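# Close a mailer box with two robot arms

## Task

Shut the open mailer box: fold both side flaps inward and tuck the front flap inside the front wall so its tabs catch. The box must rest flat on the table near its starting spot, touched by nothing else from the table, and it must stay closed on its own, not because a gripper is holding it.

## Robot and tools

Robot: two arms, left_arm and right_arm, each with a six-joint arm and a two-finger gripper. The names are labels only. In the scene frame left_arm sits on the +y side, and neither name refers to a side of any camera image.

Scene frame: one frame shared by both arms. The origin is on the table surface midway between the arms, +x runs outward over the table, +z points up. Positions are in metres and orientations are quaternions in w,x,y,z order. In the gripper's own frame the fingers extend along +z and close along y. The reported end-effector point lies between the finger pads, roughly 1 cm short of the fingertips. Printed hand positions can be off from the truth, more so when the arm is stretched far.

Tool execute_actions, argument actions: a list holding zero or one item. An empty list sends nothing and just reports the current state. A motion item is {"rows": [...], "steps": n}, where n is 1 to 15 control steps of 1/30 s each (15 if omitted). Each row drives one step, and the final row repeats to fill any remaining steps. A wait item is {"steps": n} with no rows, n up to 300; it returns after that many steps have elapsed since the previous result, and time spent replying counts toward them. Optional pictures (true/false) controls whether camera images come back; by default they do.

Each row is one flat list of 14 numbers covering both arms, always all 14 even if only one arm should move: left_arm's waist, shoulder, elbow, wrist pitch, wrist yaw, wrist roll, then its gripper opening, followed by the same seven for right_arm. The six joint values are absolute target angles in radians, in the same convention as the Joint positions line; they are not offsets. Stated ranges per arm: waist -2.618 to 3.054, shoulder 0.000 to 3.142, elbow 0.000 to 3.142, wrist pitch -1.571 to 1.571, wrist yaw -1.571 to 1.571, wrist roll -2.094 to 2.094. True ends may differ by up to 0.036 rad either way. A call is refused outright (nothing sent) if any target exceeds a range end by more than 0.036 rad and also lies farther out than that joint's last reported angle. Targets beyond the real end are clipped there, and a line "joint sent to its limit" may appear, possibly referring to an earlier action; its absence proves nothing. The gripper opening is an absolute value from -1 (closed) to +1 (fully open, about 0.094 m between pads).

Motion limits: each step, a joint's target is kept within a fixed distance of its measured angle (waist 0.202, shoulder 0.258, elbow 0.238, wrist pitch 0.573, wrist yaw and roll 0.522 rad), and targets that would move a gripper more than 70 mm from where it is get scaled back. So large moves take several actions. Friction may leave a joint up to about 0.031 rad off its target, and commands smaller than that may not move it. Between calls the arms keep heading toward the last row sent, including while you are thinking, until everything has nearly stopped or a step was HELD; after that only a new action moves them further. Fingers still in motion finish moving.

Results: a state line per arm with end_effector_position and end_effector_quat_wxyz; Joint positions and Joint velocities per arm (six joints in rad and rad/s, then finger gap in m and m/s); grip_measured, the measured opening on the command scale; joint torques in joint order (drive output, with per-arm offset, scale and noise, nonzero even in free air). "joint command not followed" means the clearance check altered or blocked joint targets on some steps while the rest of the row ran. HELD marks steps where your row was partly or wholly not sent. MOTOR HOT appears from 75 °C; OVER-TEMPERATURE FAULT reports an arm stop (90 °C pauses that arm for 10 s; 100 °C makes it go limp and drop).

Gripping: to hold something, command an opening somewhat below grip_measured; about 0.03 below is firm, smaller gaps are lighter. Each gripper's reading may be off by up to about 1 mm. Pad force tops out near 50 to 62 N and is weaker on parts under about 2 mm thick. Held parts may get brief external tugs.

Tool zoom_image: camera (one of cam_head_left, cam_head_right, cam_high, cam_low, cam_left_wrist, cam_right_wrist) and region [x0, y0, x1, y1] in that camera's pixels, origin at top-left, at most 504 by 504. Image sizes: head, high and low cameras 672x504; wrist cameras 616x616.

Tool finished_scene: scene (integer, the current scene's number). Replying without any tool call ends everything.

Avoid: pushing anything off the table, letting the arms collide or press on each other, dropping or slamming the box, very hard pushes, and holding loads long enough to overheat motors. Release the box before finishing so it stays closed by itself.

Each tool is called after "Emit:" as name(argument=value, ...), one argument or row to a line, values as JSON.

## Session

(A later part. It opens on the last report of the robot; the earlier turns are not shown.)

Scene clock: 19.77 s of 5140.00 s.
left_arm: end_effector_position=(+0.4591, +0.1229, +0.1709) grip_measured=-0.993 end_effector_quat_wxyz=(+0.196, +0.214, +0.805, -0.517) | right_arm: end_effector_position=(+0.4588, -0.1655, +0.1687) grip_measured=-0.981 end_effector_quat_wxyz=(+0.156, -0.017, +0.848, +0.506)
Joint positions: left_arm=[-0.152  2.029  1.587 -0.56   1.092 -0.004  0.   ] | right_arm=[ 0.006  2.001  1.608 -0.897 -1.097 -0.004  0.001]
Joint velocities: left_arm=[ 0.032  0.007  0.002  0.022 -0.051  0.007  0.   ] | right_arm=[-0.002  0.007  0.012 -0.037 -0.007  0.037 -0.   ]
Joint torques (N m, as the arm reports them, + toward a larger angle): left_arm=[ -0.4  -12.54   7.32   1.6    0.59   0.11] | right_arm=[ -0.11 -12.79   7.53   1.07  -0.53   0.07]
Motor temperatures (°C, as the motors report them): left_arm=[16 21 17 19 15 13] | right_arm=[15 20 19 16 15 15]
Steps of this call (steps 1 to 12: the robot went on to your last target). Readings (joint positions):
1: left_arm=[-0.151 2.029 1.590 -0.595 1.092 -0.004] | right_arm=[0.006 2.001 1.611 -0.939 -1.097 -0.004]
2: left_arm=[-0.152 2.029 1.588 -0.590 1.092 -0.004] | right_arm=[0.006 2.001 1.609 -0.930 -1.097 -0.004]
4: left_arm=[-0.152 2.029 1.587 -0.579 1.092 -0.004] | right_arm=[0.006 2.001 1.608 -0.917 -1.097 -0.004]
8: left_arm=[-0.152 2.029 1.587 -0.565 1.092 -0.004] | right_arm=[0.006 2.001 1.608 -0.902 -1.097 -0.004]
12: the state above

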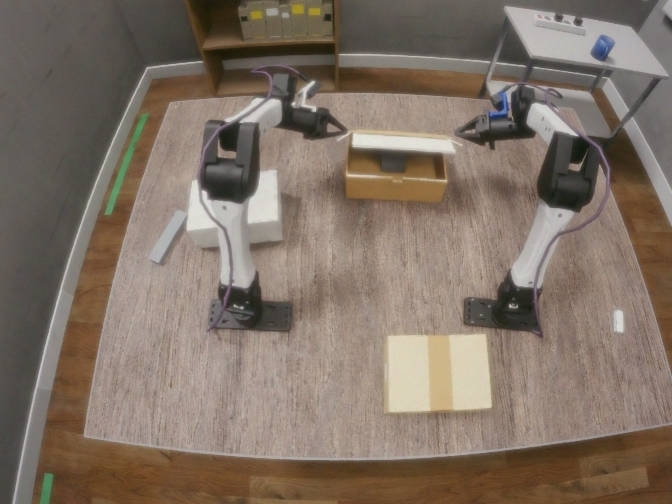

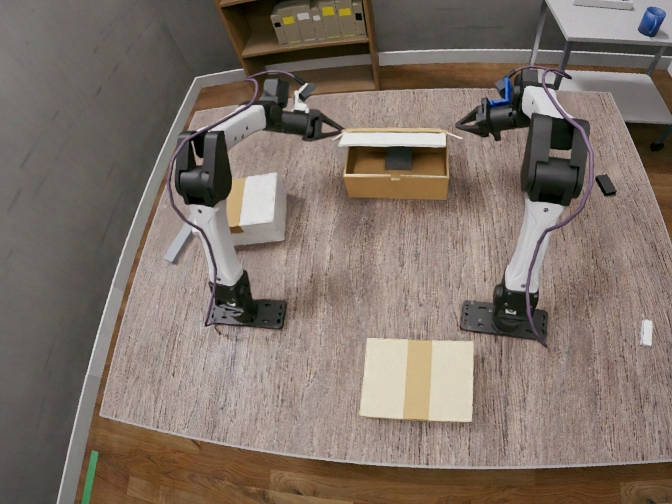

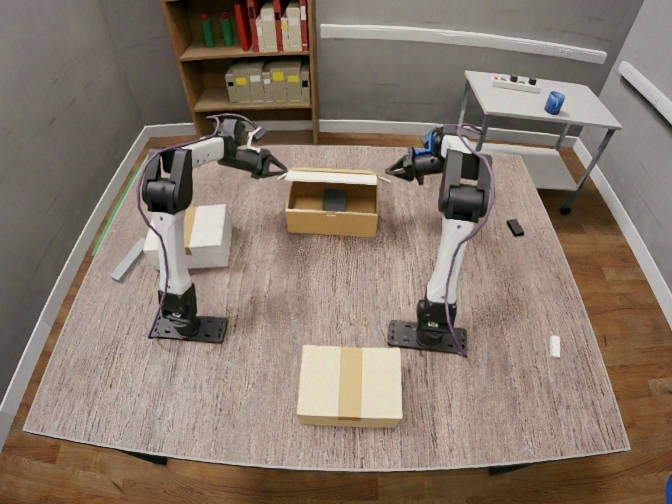

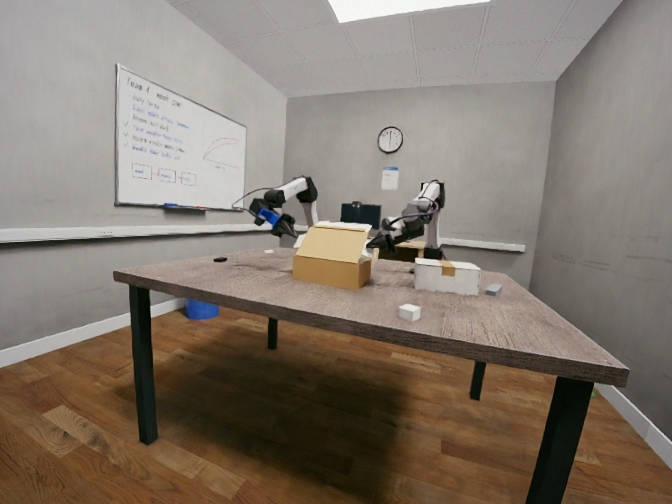

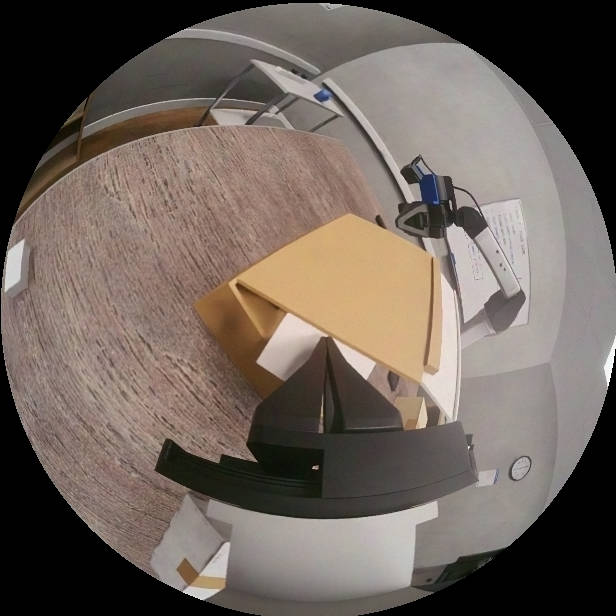

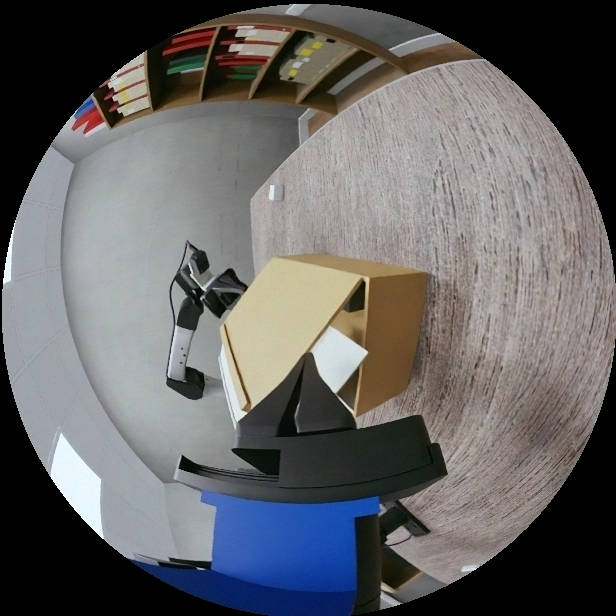

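Emit:
execute_actions(
  actions=[
    {"rows":[[-0.12,2.015,1.57,-0.547,1.05,0,-1,-0.04,1.984,1.595,-0.88,-1.05,0,-1],[-0.09,2.015,1.57,-0.547,1.0,0,-1,-0.07,1.984,1.595,-0.88,-1.0,0,-1],[-0.06,2.015,1.57,-0.5,0.95,0,-1,-0.1,1.984,1.595,-0.8,-0.95,0,-1],[-0.04,2.0,1.55,-0.45,0.9,0,-1,-0.13,1.96,1.55,-0.7,-0.9,0,-1],[-0.04,1.97,1.48,-0.34,0.8,0,-1,-0.15,1.92,1.47,-0.56,-0.83,0,-1],[-0.04,1.94,1.41,-0.23,0.7,0,-1,-0.15,1.88,1.39,-0.42,-0.76,0,-1],[-0.04,1.91,1.34,-0.12,0.6,0,-1,-0.15,1.84,1.31,-0.28,-0.69,0,-1],[-0.05,1.88,1.27,0,0.5,0,-1,-0.15,1.8,1.23,-0.14,-0.62,0,-1],[-0.07,1.85,1.2,0.11,0.4,0,-1,-0.15,1.76,1.15,0,-0.55,0,-1],[-0.1,1.82,1.13,0.22,0.3,0,-1,-0.13,1.72,1.07,0.14,-0.48,0,-1],[-0.13,1.79,1.06,0.33,0.2,0,-1,-0.1,1.68,0.99,0.28,-0.41,0,-1],[-0.16,1.76,1.0,0.44,0.1,0,-1,-0.07,1.64,0.9,0.42,-0.34,0,-1],[-0.2,1.74,0.93,0.55,0,0,-1,-0.04,1.614,0.81,0.56,-0.27,0,-1],[-0.24,1.74,0.87,0.67,0,0,-1,0,1.614,0.72,0.69,-0.27,0,-1]]},
  ],
  pictures=false,
)

Emit:
execute_actions(
  actions=[
    {"steps":12},
  ],
  pictures=false,
)

Emit:
execute_actions(
  actions=[
    {"rows":[[-0.27,1.74,0.87,0.67,0,0,-1,0.04,1.614,0.72,0.69,-0.27,0,-1],[-0.27,1.74,0.87,0.67,0,0,-1,0.04,1.614,0.72,0.69,-0.27,0,-1],[-0.3,1.74,0.87,0.67,0,0,-1,0.07,1.614,0.72,0.69,-0.27,0,-1],[-0.3,1.74,0.87,0.67,0,0,-1,0.07,1.614,0.72,0.69,-0.27,0,-1],[-0.33,1.74,0.87,0.67,0,0,-1,0.1,1.614,0.72,0.69,-0.27,0,-1]]},
  ],
)

Scene clock: 23.53 s of 5140.00 s.
left_arm: end_effector_position=(+0.4969, +0.2085, +0.1175) grip_measured=-0.993 end_effector_quat_wxyz=(+0.490, +0.150, +0.844, -0.158) | right_arm: end_effector_position=(+0.4633, -0.2713, +0.1111) grip_measured=-0.981 end_effector_quat_wxyz=(+0.473, -0.020, +0.868, +0.147)
Joint positions: left_arm=[-0.193  1.761  0.939  0.316  0.243 -0.004  0.   ] | right_arm=[-0.049  1.63   0.816  0.218 -0.439 -0.003  0.001]
Joint velocities: left_arm=[-1.092 -0.252 -1.199  2.103 -1.473 -0.037  0.   ] | right_arm=[ 1.053 -0.393 -1.78   2.879  1.018  0.007 -0.001]
Joint torques (N m, as the arm reports them, + toward a larger angle): left_arm=[ 2.28 -9.17  9.38  2.76 -0.13  0.07] | right_arm=[-0.78 -7.25 10.31  2.37  0.03  0.1 ]
Motor temperatures (°C, as the motors report them): left_arm=[16 23 17 19 15 13] | right_arm=[15 21 19 16 15 15]
Steps of this call (steps 1 to 30: the robot went on to your last target; steps 31 to 90: nothing new was sent; then 0.27 s passed at rest; steps 91 to 105: all 15 steps of this action). Readings (joint positions):
91: left_arm=[-0.150 2.029 1.587 -0.557 1.089 -0.004] | right_arm=[0.003 2.001 1.608 -0.893 -1.092 -0.004]
92: left_arm=[-0.144 2.029 1.587 -0.557 1.078 -0.004] | right_arm=[-0.004 2.001 1.608 -0.893 -1.079 -0.004]
94: left_arm=[-0.113 2.027 1.583 -0.537 1.035 -0.004] | right_arm=[-0.042 1.997 1.599 -0.853 -1.033 -0.004]
98: left_arm=[-0.037 1.938 1.400 -0.307 0.807 -0.004] | right_arm=[-0.152 1.885 1.370 -0.539 -0.848 -0.004]
105: the state above

Scene clock: 23.93 s of 5140.00 s.
left_arm: end_effector_position=(+0.5168, +0.2141, +0.1690) grip_measured=-0.993 end_effector_quat_wxyz=(+0.615, +0.111, +0.775, -0.094) | right_arm: end_effector_position=(+0.4864, -0.2736, +0.1615) grip_measured=-0.981 end_effector_quat_wxyz=(+0.611, -0.035, +0.787, +0.071)
Joint positions: left_arm=[-0.246  1.75   0.88   0.642  0.028 -0.003  0.   ] | right_arm=[ 0.008  1.624  0.722  0.647 -0.288 -0.003  0.001]
Joint velocities: left_arm=[-0.002 -0.002 -0.007  0.183 -0.168  0.037  0.   ] | right_arm=[ 0.002 -0.007 -0.017  0.154  0.066 -0.051  0.   ]
Joint torques (N m, as the arm reports them, + toward a larger angle): left_arm=[ 0.94 -9.5   7.71  2.63 -0.04  0.05] | right_arm=[-0.22 -8.49  8.72  2.33  0.    0.11]
Motor temperatures (°C, as the motors report them): left_arm=[16 23 17 19 15 13] | right_arm=[15 21 19 16 15 15]
Steps of this call (steps 1 to 12: the robot went on to your last target). Readings (joint positions):
1: left_arm=[-0.225 1.757 0.908 0.378 0.201 -0.004] | right_arm=[-0.018 1.624 0.769 0.302 -0.410 -0.003]
2: left_arm=[-0.246 1.757 0.891 0.427 0.169 -0.003] | right_arm=[0.003 1.624 0.742 0.366 -0.388 -0.003]
4: left_arm=[-0.256 1.757 0.880 0.500 0.118 -0.003] | right_arm=[0.012 1.624 0.722 0.460 -0.353 -0.003]
8: left_arm=[-0.247 1.752 0.880 0.601 0.053 -0.003] | right_arm=[0.008 1.624 0.722 0.595 -0.306 -0.003]
12: the state above

Scene clock: 24.43 s of 5140.00 s.
left_arm: end_effector_position=(+0.5053, +0.1755, +0.1736) grip_measured=-0.993 end_effector_quat_wxyz=(+0.619, +0.137, +0.765, -0.114) | right_arm: end_effector_position=(+0.4879, -0.2331, +0.1678) grip_measured=-0.981 end_effector_quat_wxyz=(+0.619, -0.069, +0.777, +0.093)
Joint positions: left_arm=[-0.331  1.75   0.88   0.661  0.009 -0.003  0.   ] | right_arm=[ 0.1    1.624  0.722  0.675 -0.274 -0.003  0.001]
Joint velocities: left_arm=[-0.007 -0.012 -0.007  0.007 -0.051  0.022  0.   ] | right_arm=[-0.007 -0.007 -0.002  0.022  0.081  0.037 -0.   ]
Joint torques (N m, as the arm reports them, + toward a larger angle): left_arm=[ 0.52 -9.54  7.68  2.67 -0.06  0.05] | right_arm=[ 0.42 -8.54  8.7   2.44  0.02  0.11]
Motor temperatures (°C, as the motors report them): left_arm=[16 23 17 19 15 13] | right_arm=[15 21 19 16 15 15]
Steps of this call (steps 1 to 15: all 15 steps of this action). Readings (joint positions):
1: left_arm=[-0.248 1.750 0.880 0.646 0.023 -0.003] | right_arm=[0.010 1.624 0.722 0.653 -0.284 -0.003]
2: left_arm=[-0.251 1.750 0.880 0.649 0.020 -0.003] | right_arm=[0.015 1.624 0.722 0.658 -0.281 -0.003]
4: left_arm=[-0.268 1.750 0.880 0.654 0.013 -0.003] | right_arm=[0.037 1.624 0.722 0.665 -0.276 -0.003]
8: left_arm=[-0.323 1.750 0.880 0.659 0.010 -0.003] | right_arm=[0.093 1.624 0.722 0.672 -0.274 -0.003]
15: the state above

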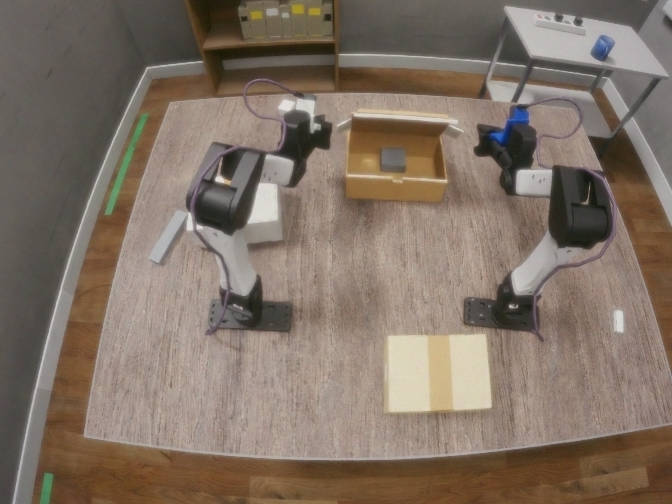

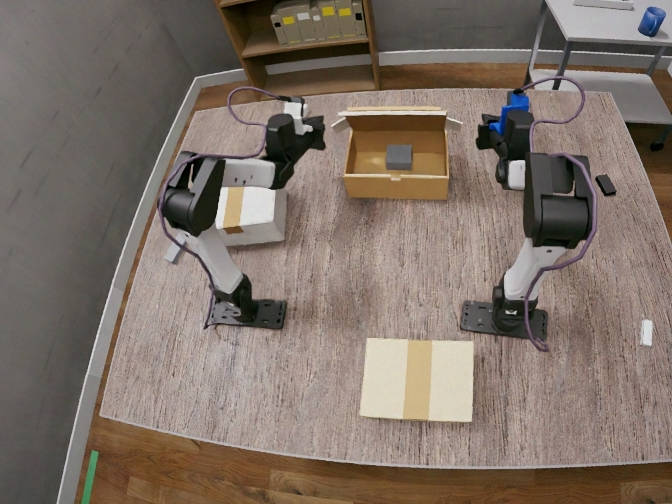

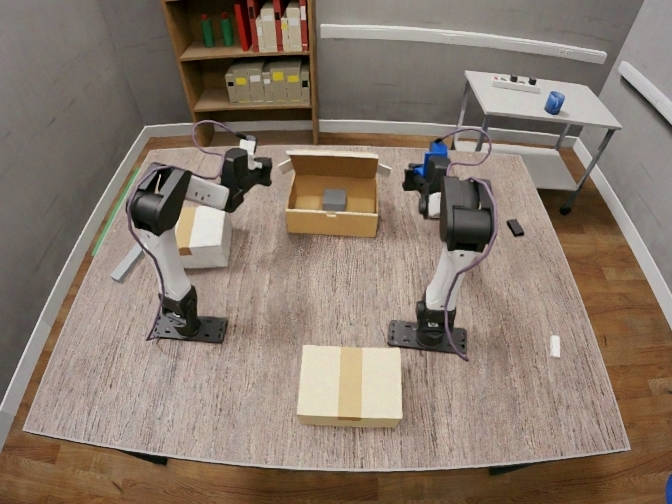

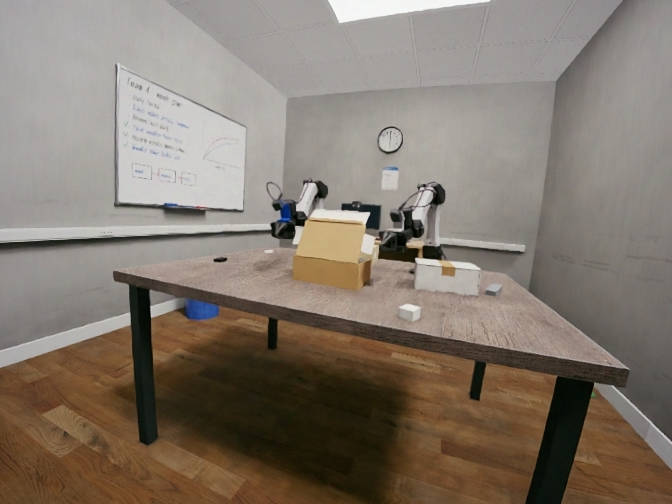

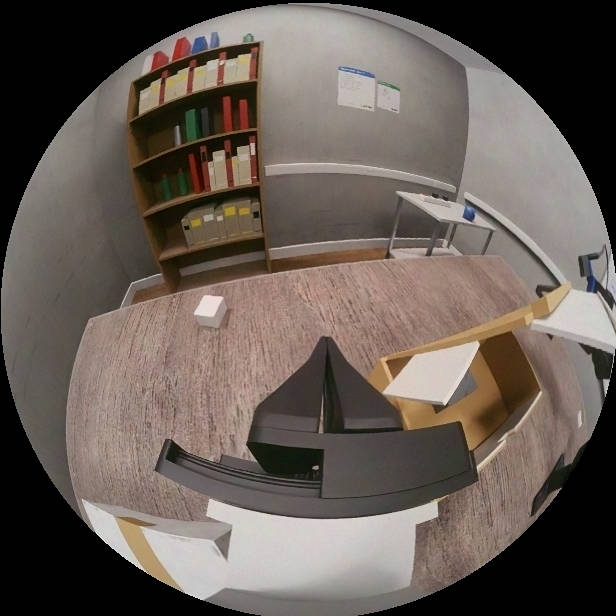

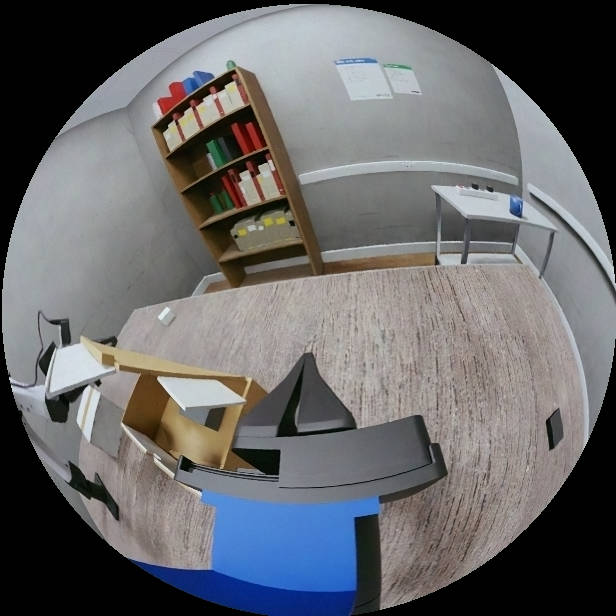

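Emit:
execute_actions(
  actions=[
    {"rows":[[-0.3,1.74,0.87,0.67,0,0.4,-1,0.07,1.614,0.72,0.69,-0.27,-0.4,-1]]},
  ],
)

Scene clock: 25.53 s of 5140.00 s.
left_arm: end_effector_position=(+0.5099, +0.1883, +0.1737) grip_measured=-0.993 end_effector_quat_wxyz=(+0.629, +0.270, +0.728, +0.015) | right_arm: end_effector_position=(+0.4885, -0.2440, +0.1682) grip_measured=-0.981 end_effector_quat_wxyz=(+0.625, -0.204, +0.753, -0.032)
Joint positions: left_arm=[-0.305  1.75   0.88   0.661  0.008  0.38   0.   ] | right_arm=[ 0.077  1.624  0.722  0.676 -0.274 -0.377  0.001]
Joint velocities: left_arm=[ 0.022 -0.007  0.007  0.022 -0.022  0.051 -0.002] | right_arm=[-0.017  0.002 -0.002  0.022  0.037 -0.095 -0.   ]
Joint torques (N m, as the arm reports them, + toward a larger angle): left_arm=[ 0.88 -9.54  7.68  2.66 -0.03  0.05] | right_arm=[-0.05 -8.52  8.71  2.39  0.02  0.04]
Motor temperatures (°C, as the motors report them): left_arm=[16 23 17 20 15 13] | right_arm=[15 22 19 16 15 15]
Steps of this call (steps 1 to 15: the robot went on to your last target; steps 16 to 18: nothing new was sent; steps 19 to 33: all 15 steps of this action). Readings (joint positions):
19: left_arm=[-0.328 1.750 0.880 0.661 0.009 0.059] | right_arm=[0.097 1.624 0.722 0.676 -0.274 -0.063]
20: left_arm=[-0.323 1.750 0.880 0.661 0.009 0.127] | right_arm=[0.093 1.624 0.722 0.676 -0.274 -0.129]
22: left_arm=[-0.312 1.750 0.880 0.661 0.009 0.224] | right_arm=[0.082 1.624 0.722 0.676 -0.274 -0.224]
26: left_arm=[-0.305 1.750 0.880 0.661 0.008 0.325] | right_arm=[0.077 1.624 0.722 0.676 -0.274 -0.324]
33: the state above

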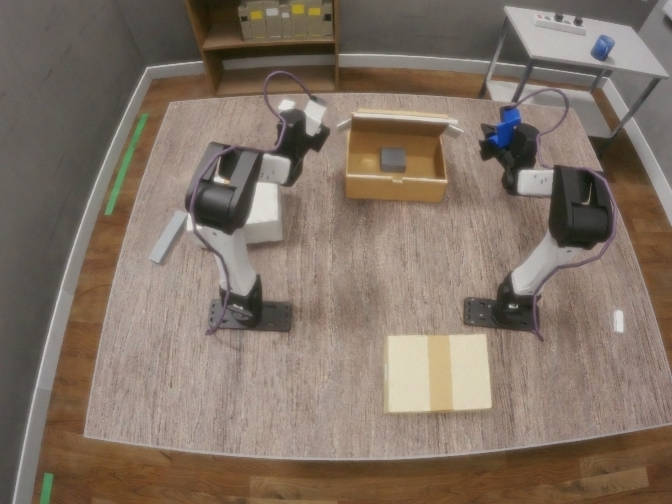

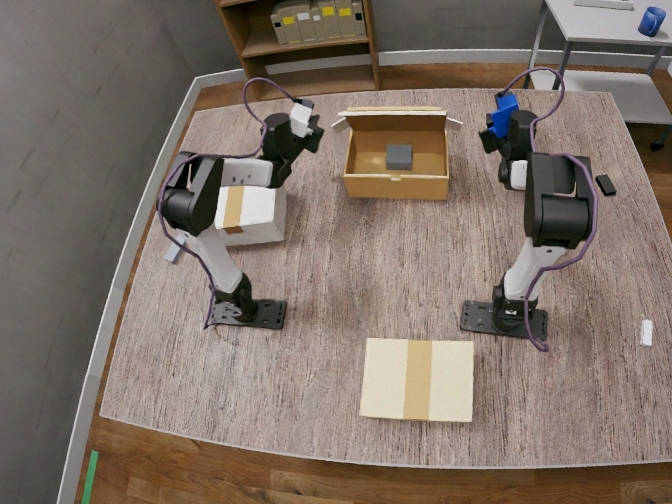

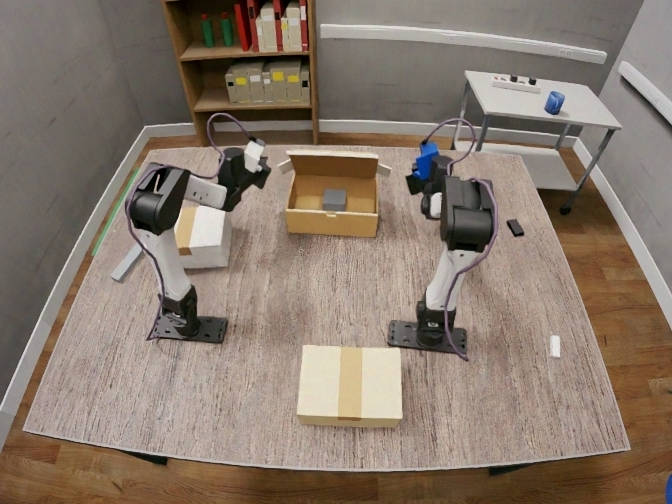

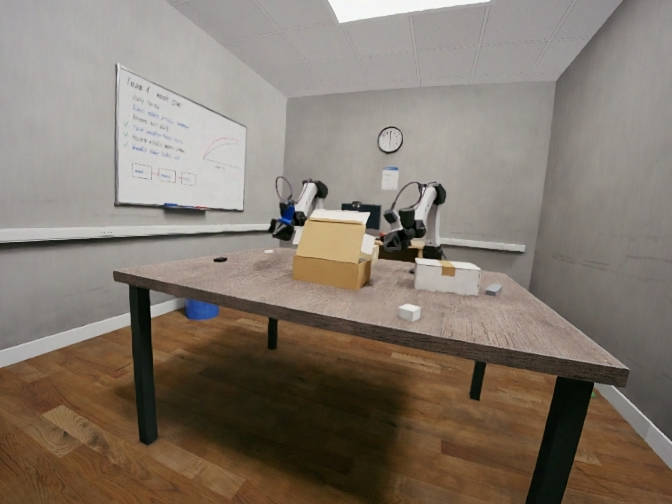

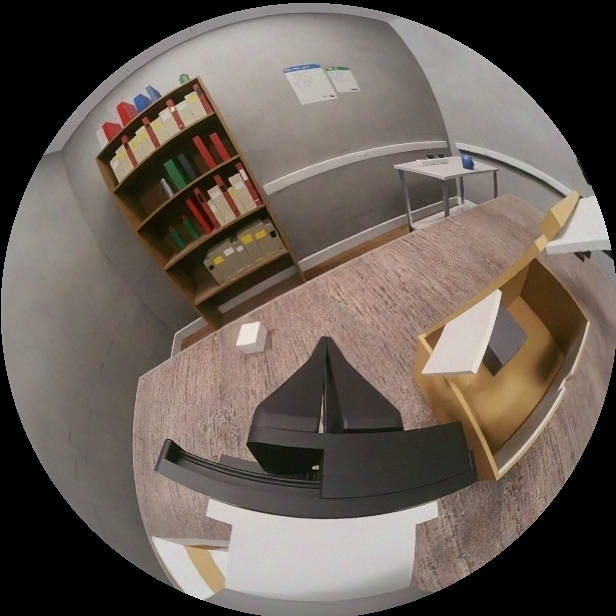

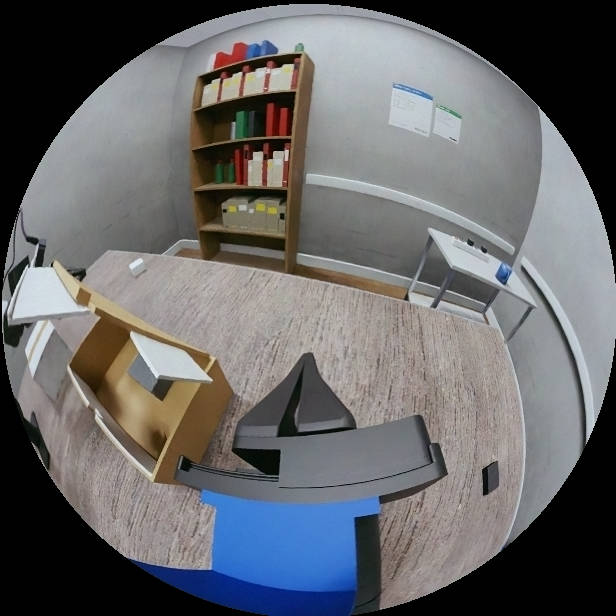

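Emit:
execute_actions(
  actions=[
    {"rows":[[-0.3,1.69,0.81,0.68,0,-1.57,-1,0.07,1.55,0.67,0.69,-0.27,1.57,-1]]},
  ],
  pictures=false,
)

Emit:
execute_actions(
  actions=[
    {"steps":15},
  ],
  pictures=false,
)

Emit:
execute_actions(
  actions=[
    {"rows":[[-0.32,1.69,0.81,0.68,0,-1.57,-1,0.09,1.55,0.67,0.69,-0.27,1.57,-1],[-0.33,1.69,0.81,0.68,0,-1.57,-1,0.10,1.55,0.67,0.69,-0.27,1.57,-1],[-0.34,1.69,0.81,0.68,0,-1.57,-1,0.11,1.55,0.67,0.69,-0.27,1.57,-1],[-0.35,1.69,0.81,0.68,0,-1.57,-1,0.12,1.55,0.67,0.69,-0.27,1.57,-1],[-0.36,1.69,0.81,0.68,0,-1.57,-1,0.13,1.55,0.67,0.69,-0.27,1.57,-1],[-0.37,1.69,0.81,0.68,0,-1.57,-1,0.14,1.55,0.67,0.69,-0.27,1.57,-1],[-0.38,1.69,0.81,0.68,0,-1.57,-1,0.15,1.55,0.67,0.69,-0.27,1.57,-1],[-0.39,1.69,0.81,0.68,0,-1.57,-1,0.16,1.55,0.67,0.69,-0.27,1.57,-1],[-0.40,1.69,0.81,0.68,0,-1.57,-1,0.17,1.55,0.67,0.69,-0.27,1.57,-1],[-0.41,1.69,0.81,0.68,0,-1.57,-1,0.18,1.55,0.67,0.69,-0.27,1.57,-1],[-0.43,1.69,0.81,0.68,0,-1.57,-1,0.19,1.55,0.67,0.69,-0.27,1.57,-1]]},
  ],
)

Emit:
zoom_image(
  camera="cam_head_left",
  region=[270, 70, 530, 215],
)

Scene clock: 27.43 s of 5140.00 s.
left_arm: end_effector_position=(+0.4978, +0.1924, +0.1772) grip_measured=-0.993 end_effector_quat_wxyz=(+0.481, -0.284, +0.720, -0.411) | right_arm: end_effector_position=(+0.4774, -0.2435, +0.1810) grip_measured=-0.981 end_effector_quat_wxyz=(+0.500, +0.341, +0.691, +0.396)
Joint positions: left_arm=[-0.305  1.701  0.829  0.672  0.008 -1.08   0.   ] | right_arm=[ 0.076  1.562  0.684  0.683 -0.273  1.075  0.001]
Joint velocities: left_arm=[ 0.002 -0.022  0.002  0.007  0.007 -2.821  0.001] | right_arm=[-0.007 -0.002  0.007 -0.037 -0.066  2.821  0.001]
Joint torques (N m, as the arm reports them, + toward a larger angle): left_arm=[ 0.83 -9.1   6.92  2.63 -0.07  0.12] | right_arm=[-0.1  -8.1   7.56  2.34  0.03  0.03]
Motor temperatures (°C, as the motors report them): left_arm=[16 24 17 20 15 13] | right_arm=[15 22 19 17 15 15]
Steps of this call (steps 1 to 30: the robot went on to your last target; steps 31 to 42: nothing new was sent; steps 43 to 57: all 15 steps of this action). Readings (joint positions):
43: left_arm=[-0.305 1.744 0.872 0.664 0.008 0.315] | right_arm=[0.077 1.617 0.715 0.676 -0.273 -0.312]
44: left_arm=[-0.305 1.730 0.854 0.665 0.008 0.215] | right_arm=[0.077 1.602 0.702 0.676 -0.273 -0.212]
46: left_arm=[-0.305 1.708 0.832 0.665 0.008 0.016] | right_arm=[0.076 1.575 0.685 0.676 -0.273 -0.014]
50: left_arm=[-0.305 1.701 0.829 0.672 0.008 -0.383] | right_arm=[0.076 1.562 0.684 0.683 -0.273 0.381]
57: the state above

Scene clock: 27.93 s of 5140.00 s.
left_arm: end_effector_position=(+0.4978, +0.1924, +0.1772) grip_measured=-0.993 end_effector_quat_wxyz=(+0.373, -0.443, +0.635, -0.512) | right_arm: end_effector_position=(+0.4774, -0.2435, +0.1810) grip_measured=-0.981 end_effector_quat_wxyz=(+0.394, +0.492, +0.592, +0.501)
Joint positions: left_arm=[-0.305  1.701  0.829  0.672  0.008 -1.549  0.   ] | right_arm=[ 0.076  1.562  0.684  0.683 -0.273  1.545  0.001]
Joint velocities: left_arm=[ 0.007 -0.012  0.002 -0.022 -0.007 -0.095  0.001] | right_arm=[-0.002  0.017 -0.012 -0.037 -0.007  0.212 -0.   ]
Joint torques (N m, as the arm reports them, + toward a larger angle): left_arm=[ 0.81 -9.11  6.87  2.62 -0.05  0.06] | right_arm=[-0.1  -8.13  7.53  2.33  0.02  0.12]
Motor temperatures (°C, as the motors report them): left_arm=[16 24 17 21 15 13] | right_arm=[15 22 19 17 15 15]
Steps of this call (steps 1 to 15: the robot went on to your last target). Readings (joint positions):
1: left_arm=[-0.305 1.701 0.829 0.672 0.008 -1.175] | right_arm=[0.076 1.562 0.684 0.683 -0.273 1.170]
2: left_arm=[-0.305 1.701 0.829 0.672 0.008 -1.254] | right_arm=[0.076 1.562 0.684 0.683 -0.273 1.249]
4: left_arm=[-0.305 1.701 0.829 0.672 0.008 -1.367] | right_arm=[0.076 1.562 0.684 0.683 -0.273 1.362]
8: left_arm=[-0.305 1.701 0.829 0.672 0.008 -1.485] | right_arm=[0.076 1.562 0.684 0.683 -0.273 1.481]
15: the state above

Scene clock: 28.43 s of 5140.00 s.
left_arm: end_effector_position=(+0.4756, +0.1378, +0.1772) grip_measured=-0.993 end_effector_quat_wxyz=(+0.338, -0.411, +0.656, -0.535) | right_arm: end_effector_position=(+0.4731, -0.1940, +0.1810) grip_measured=-0.981 end_effector_quat_wxyz=(+0.362, +0.465, +0.614, +0.525)
Joint positions: left_arm=[-0.424  1.701  0.829  0.672  0.004 -1.565  0.   ] | right_arm=[ 0.186  1.562  0.684  0.683 -0.271  1.561  0.001]
Joint velocities: left_arm=[-0.061  0.012  0.002 -0.022  0.007 -0.007 -0.   ] | right_arm=[-0.007  0.002 -0.002  0.037 -0.051  0.037 -0.001]
Joint torques (N m, as the arm reports them, + toward a larger angle): left_arm=[ 0.14 -9.12  6.87  2.62  0.    0.05] | right_arm=[ 0.47 -8.12  7.55  2.33  0.02  0.1 ]
Motor temperatures (°C, as the motors report them): left_arm=[16 24 17 21 15 13] | right_arm=[15 22 19 17 15 15]
Steps of this call (steps 1 to 15: all 15 steps of this action). Readings (joint positions):
1: left_arm=[-0.306 1.701 0.829 0.672 0.008 -1.552] | right_arm=[0.077 1.562 0.684 0.683 -0.273 1.548]
2: left_arm=[-0.308 1.701 0.829 0.672 0.007 -1.555] | right_arm=[0.079 1.562 0.684 0.683 -0.272 1.551]
4: left_arm=[-0.321 1.701 0.829 0.672 0.006 -1.559] | right_arm=[0.091 1.562 0.684 0.683 -0.271 1.555]
8: left_arm=[-0.364 1.701 0.829 0.672 0.006 -1.563] | right_arm=[0.134 1.562 0.684 0.683 -0.271 1.559]
15: the state above

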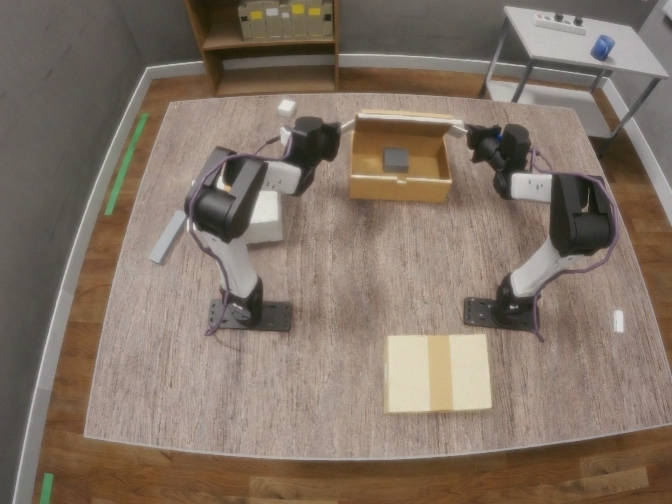

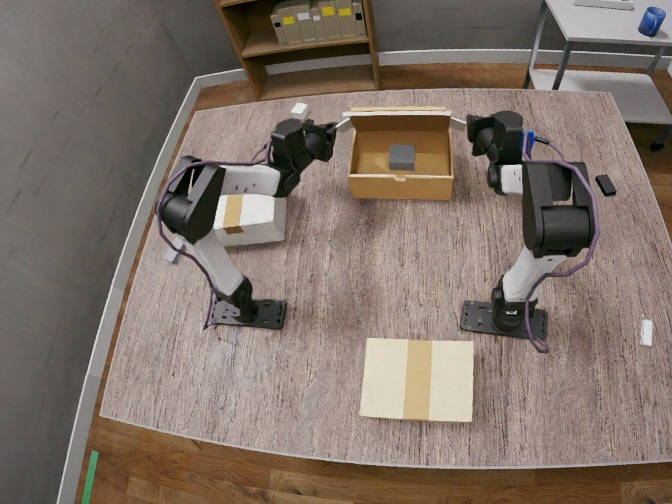

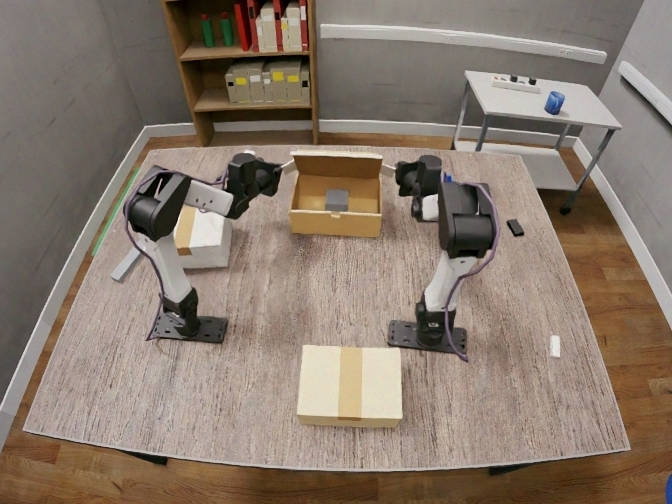

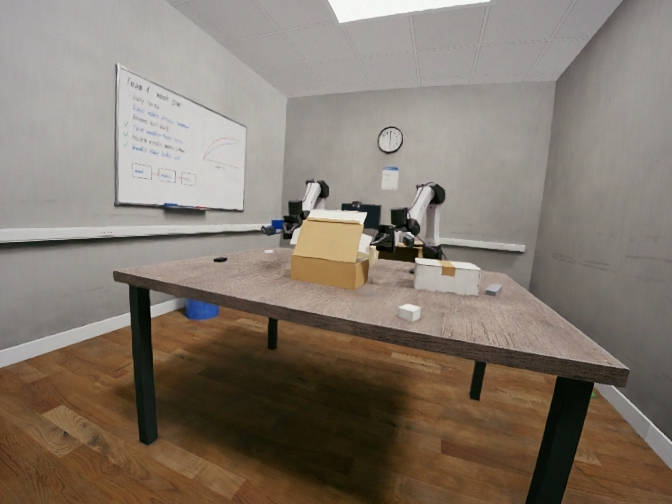

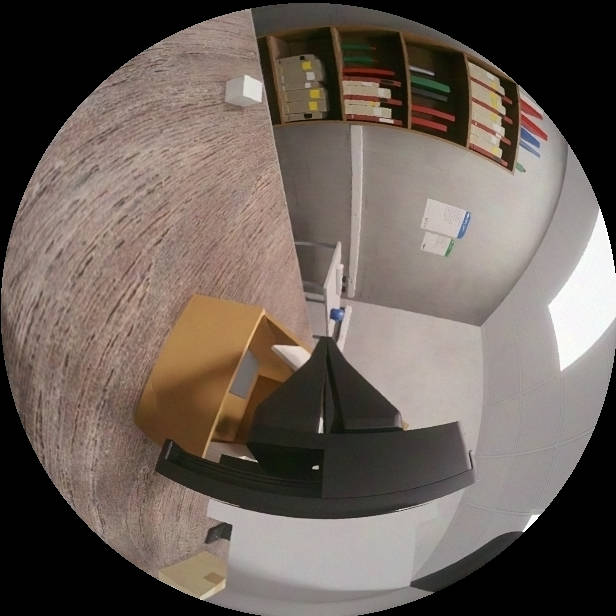

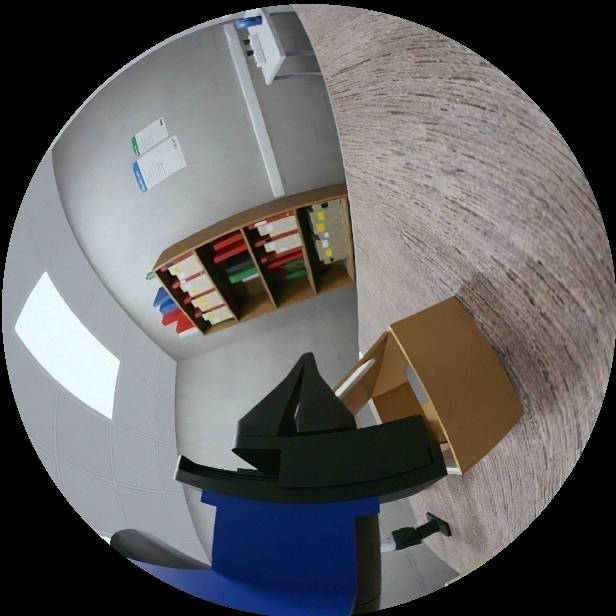

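Region (270, 70, 530, 215) of cam_head_left's 672x504 image, scaled by 1.938, with more detail than that image has; it fills the top 281 rows of this view, and the rest is white.

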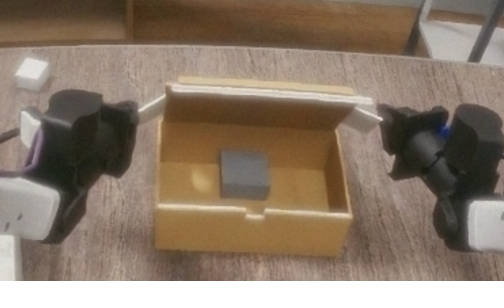

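Box slid 1 cm; advance the right arm more.

Emit:
execute_actions(
  actions=[
    {"rows":[[-0.43,1.69,0.81,0.68,0,-1.57,-1,0.2,1.55,0.67,0.69,-0.27,1.57,-1],[-0.43,1.69,0.81,0.68,0,-1.57,-1,0.205,1.55,0.67,0.69,-0.27,1.57,-1],[-0.43,1.69,0.81,0.68,0,-1.57,-1,0.21,1.55,0.67,0.69,-0.27,1.57,-1],[-0.43,1.69,0.81,0.68,0,-1.57,-1,0.215,1.55,0.67,0.69,-0.27,1.57,-1],[-0.43,1.69,0.81,0.68,0,-1.57,-1,0.22,1.55,0.67,0.69,-0.27,1.57,-1],[-0.435,1.69,0.81,0.68,0,-1.57,-1,0.225,1.55,0.67,0.69,-0.27,1.57,-1],[-0.44,1.69,0.81,0.68,0,-1.57,-1,0.23,1.55,0.67,0.69,-0.27,1.57,-1],[-0.445,1.69,0.81,0.68,0,-1.57,-1,0.235,1.55,0.67,0.69,-0.27,1.57,-1],[-0.45,1.69,0.81,0.68,0,-1.57,-1,0.24,1.55,0.67,0.69,-0.27,1.57,-1],[-0.455,1.69,0.81,0.68,0,-1.57,-1,0.245,1.55,0.67,0.69,-0.27,1.57,-1],[-0.46,1.69,0.81,0.68,0,-1.57,-1,0.25,1.55,0.67,0.69,-0.27,1.57,-1]]},
  ],
)

Emit:
zoom_image(
  camera="cam_head_left",
  region=[270, 70, 530, 215],
)

Scene clock: 29.83 s of 5140.00 s.
left_arm: end_effector_position=(+0.4735, +0.1335, +0.1773) grip_measured=-0.993 end_effector_quat_wxyz=(+0.340, -0.411, +0.656, -0.534) | right_arm: end_effector_position=(+0.4716, -0.1801, +0.1808) grip_measured=-0.981 end_effector_quat_wxyz=(+0.360, +0.460, +0.619, +0.526)
Joint positions: left_arm=[-0.441  1.701  0.829  0.673 -0.017 -1.566  0.   ] | right_arm=[ 0.226  1.562  0.684  0.683 -0.243  1.562  0.001]
Joint velocities: left_arm=[-0.037 -0.007  0.017  0.066  0.051  0.081 -0.   ] | right_arm=[ 0.017  0.002 -0.012 -0.066 -0.022  0.051 -0.001]
Joint torques (N m, as the arm reports them, + toward a larger angle): left_arm=[-1.02 -9.12  6.86  2.63  0.19  0.05] | right_arm=[ 1.66 -8.12  7.55  2.33 -0.29  0.1 ]
Motor temperatures (°C, as the motors report them): left_arm=[16 24 17 21 15 13] | right_arm=[15 22 19 17 15 15]
Steps of this call (steps 1 to 15: the robot went on to your last target; steps 16 to 27: nothing new was sent; steps 28 to 42: all 15 steps of this action). Readings (joint positions):
28: left_arm=[-0.425 1.701 0.829 0.672 0.004 -1.566] | right_arm=[0.186 1.562 0.684 0.683 -0.271 1.562]
29: left_arm=[-0.425 1.701 0.829 0.672 0.004 -1.566] | right_arm=[0.188 1.562 0.684 0.683 -0.271 1.562]
31: left_arm=[-0.425 1.701 0.829 0.672 0.002 -1.566] | right_arm=[0.193 1.562 0.684 0.683 -0.267 1.562]
35: left_arm=[-0.425 1.701 0.829 0.673 -0.006 -1.566] | right_arm=[0.204 1.562 0.684 0.683 -0.254 1.562]
42: the state above

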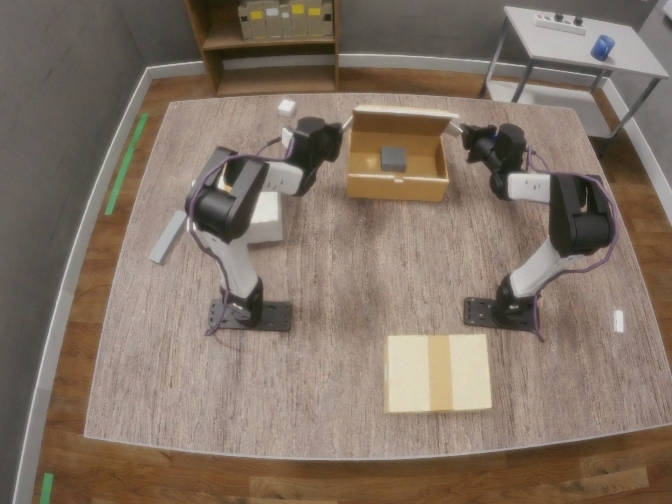

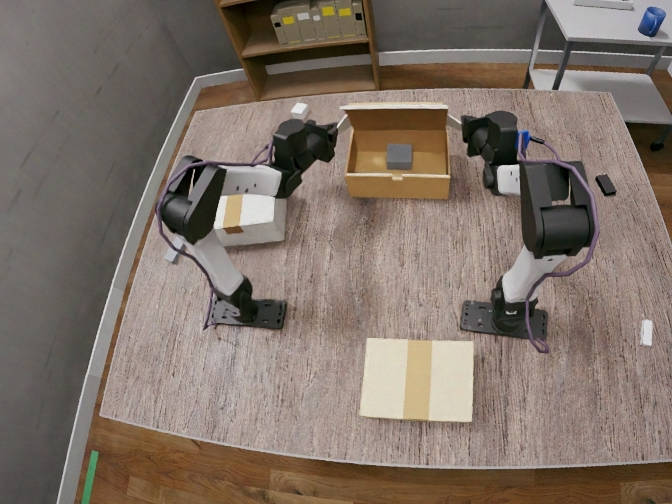

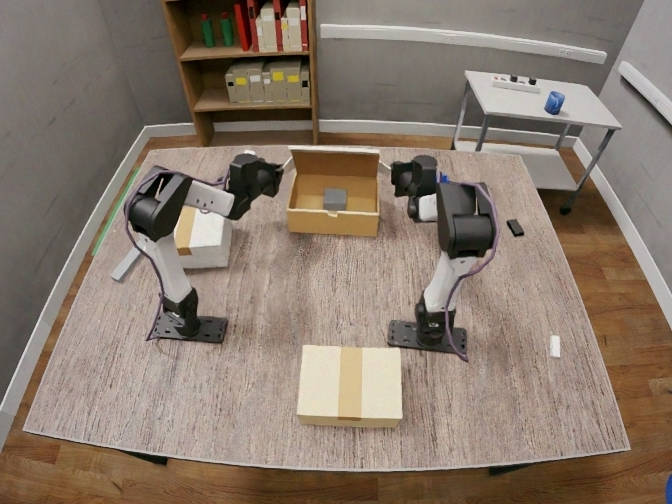

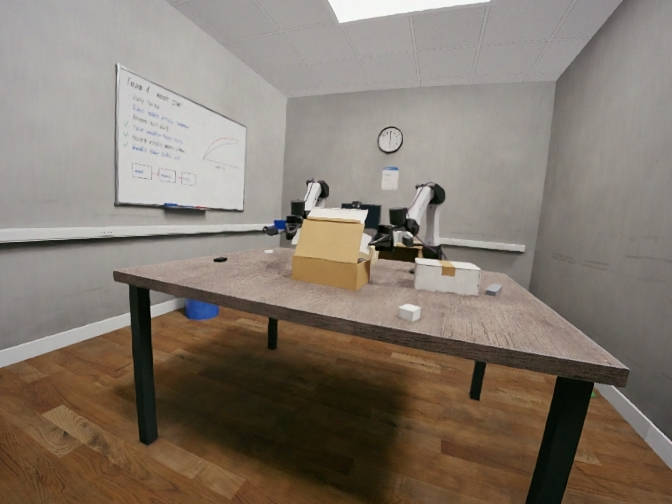

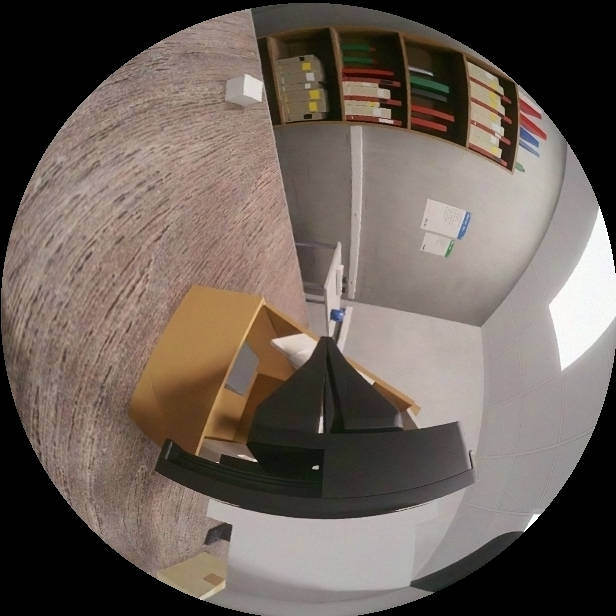

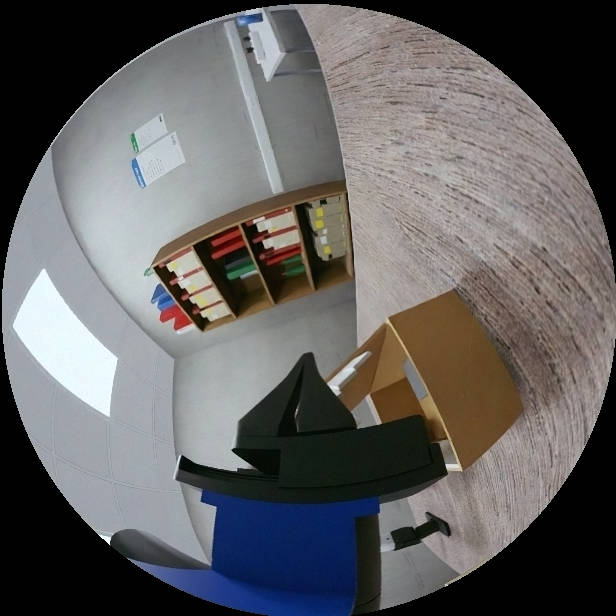

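Region (270, 70, 530, 215) of cam_head_left's 672x504 image, scaled by 1.938, with more detail than that image has; it fills the top 281 rows of this view, and the rest is white.

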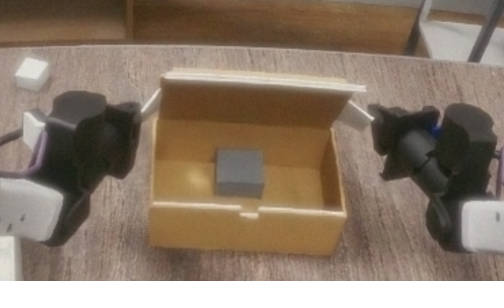

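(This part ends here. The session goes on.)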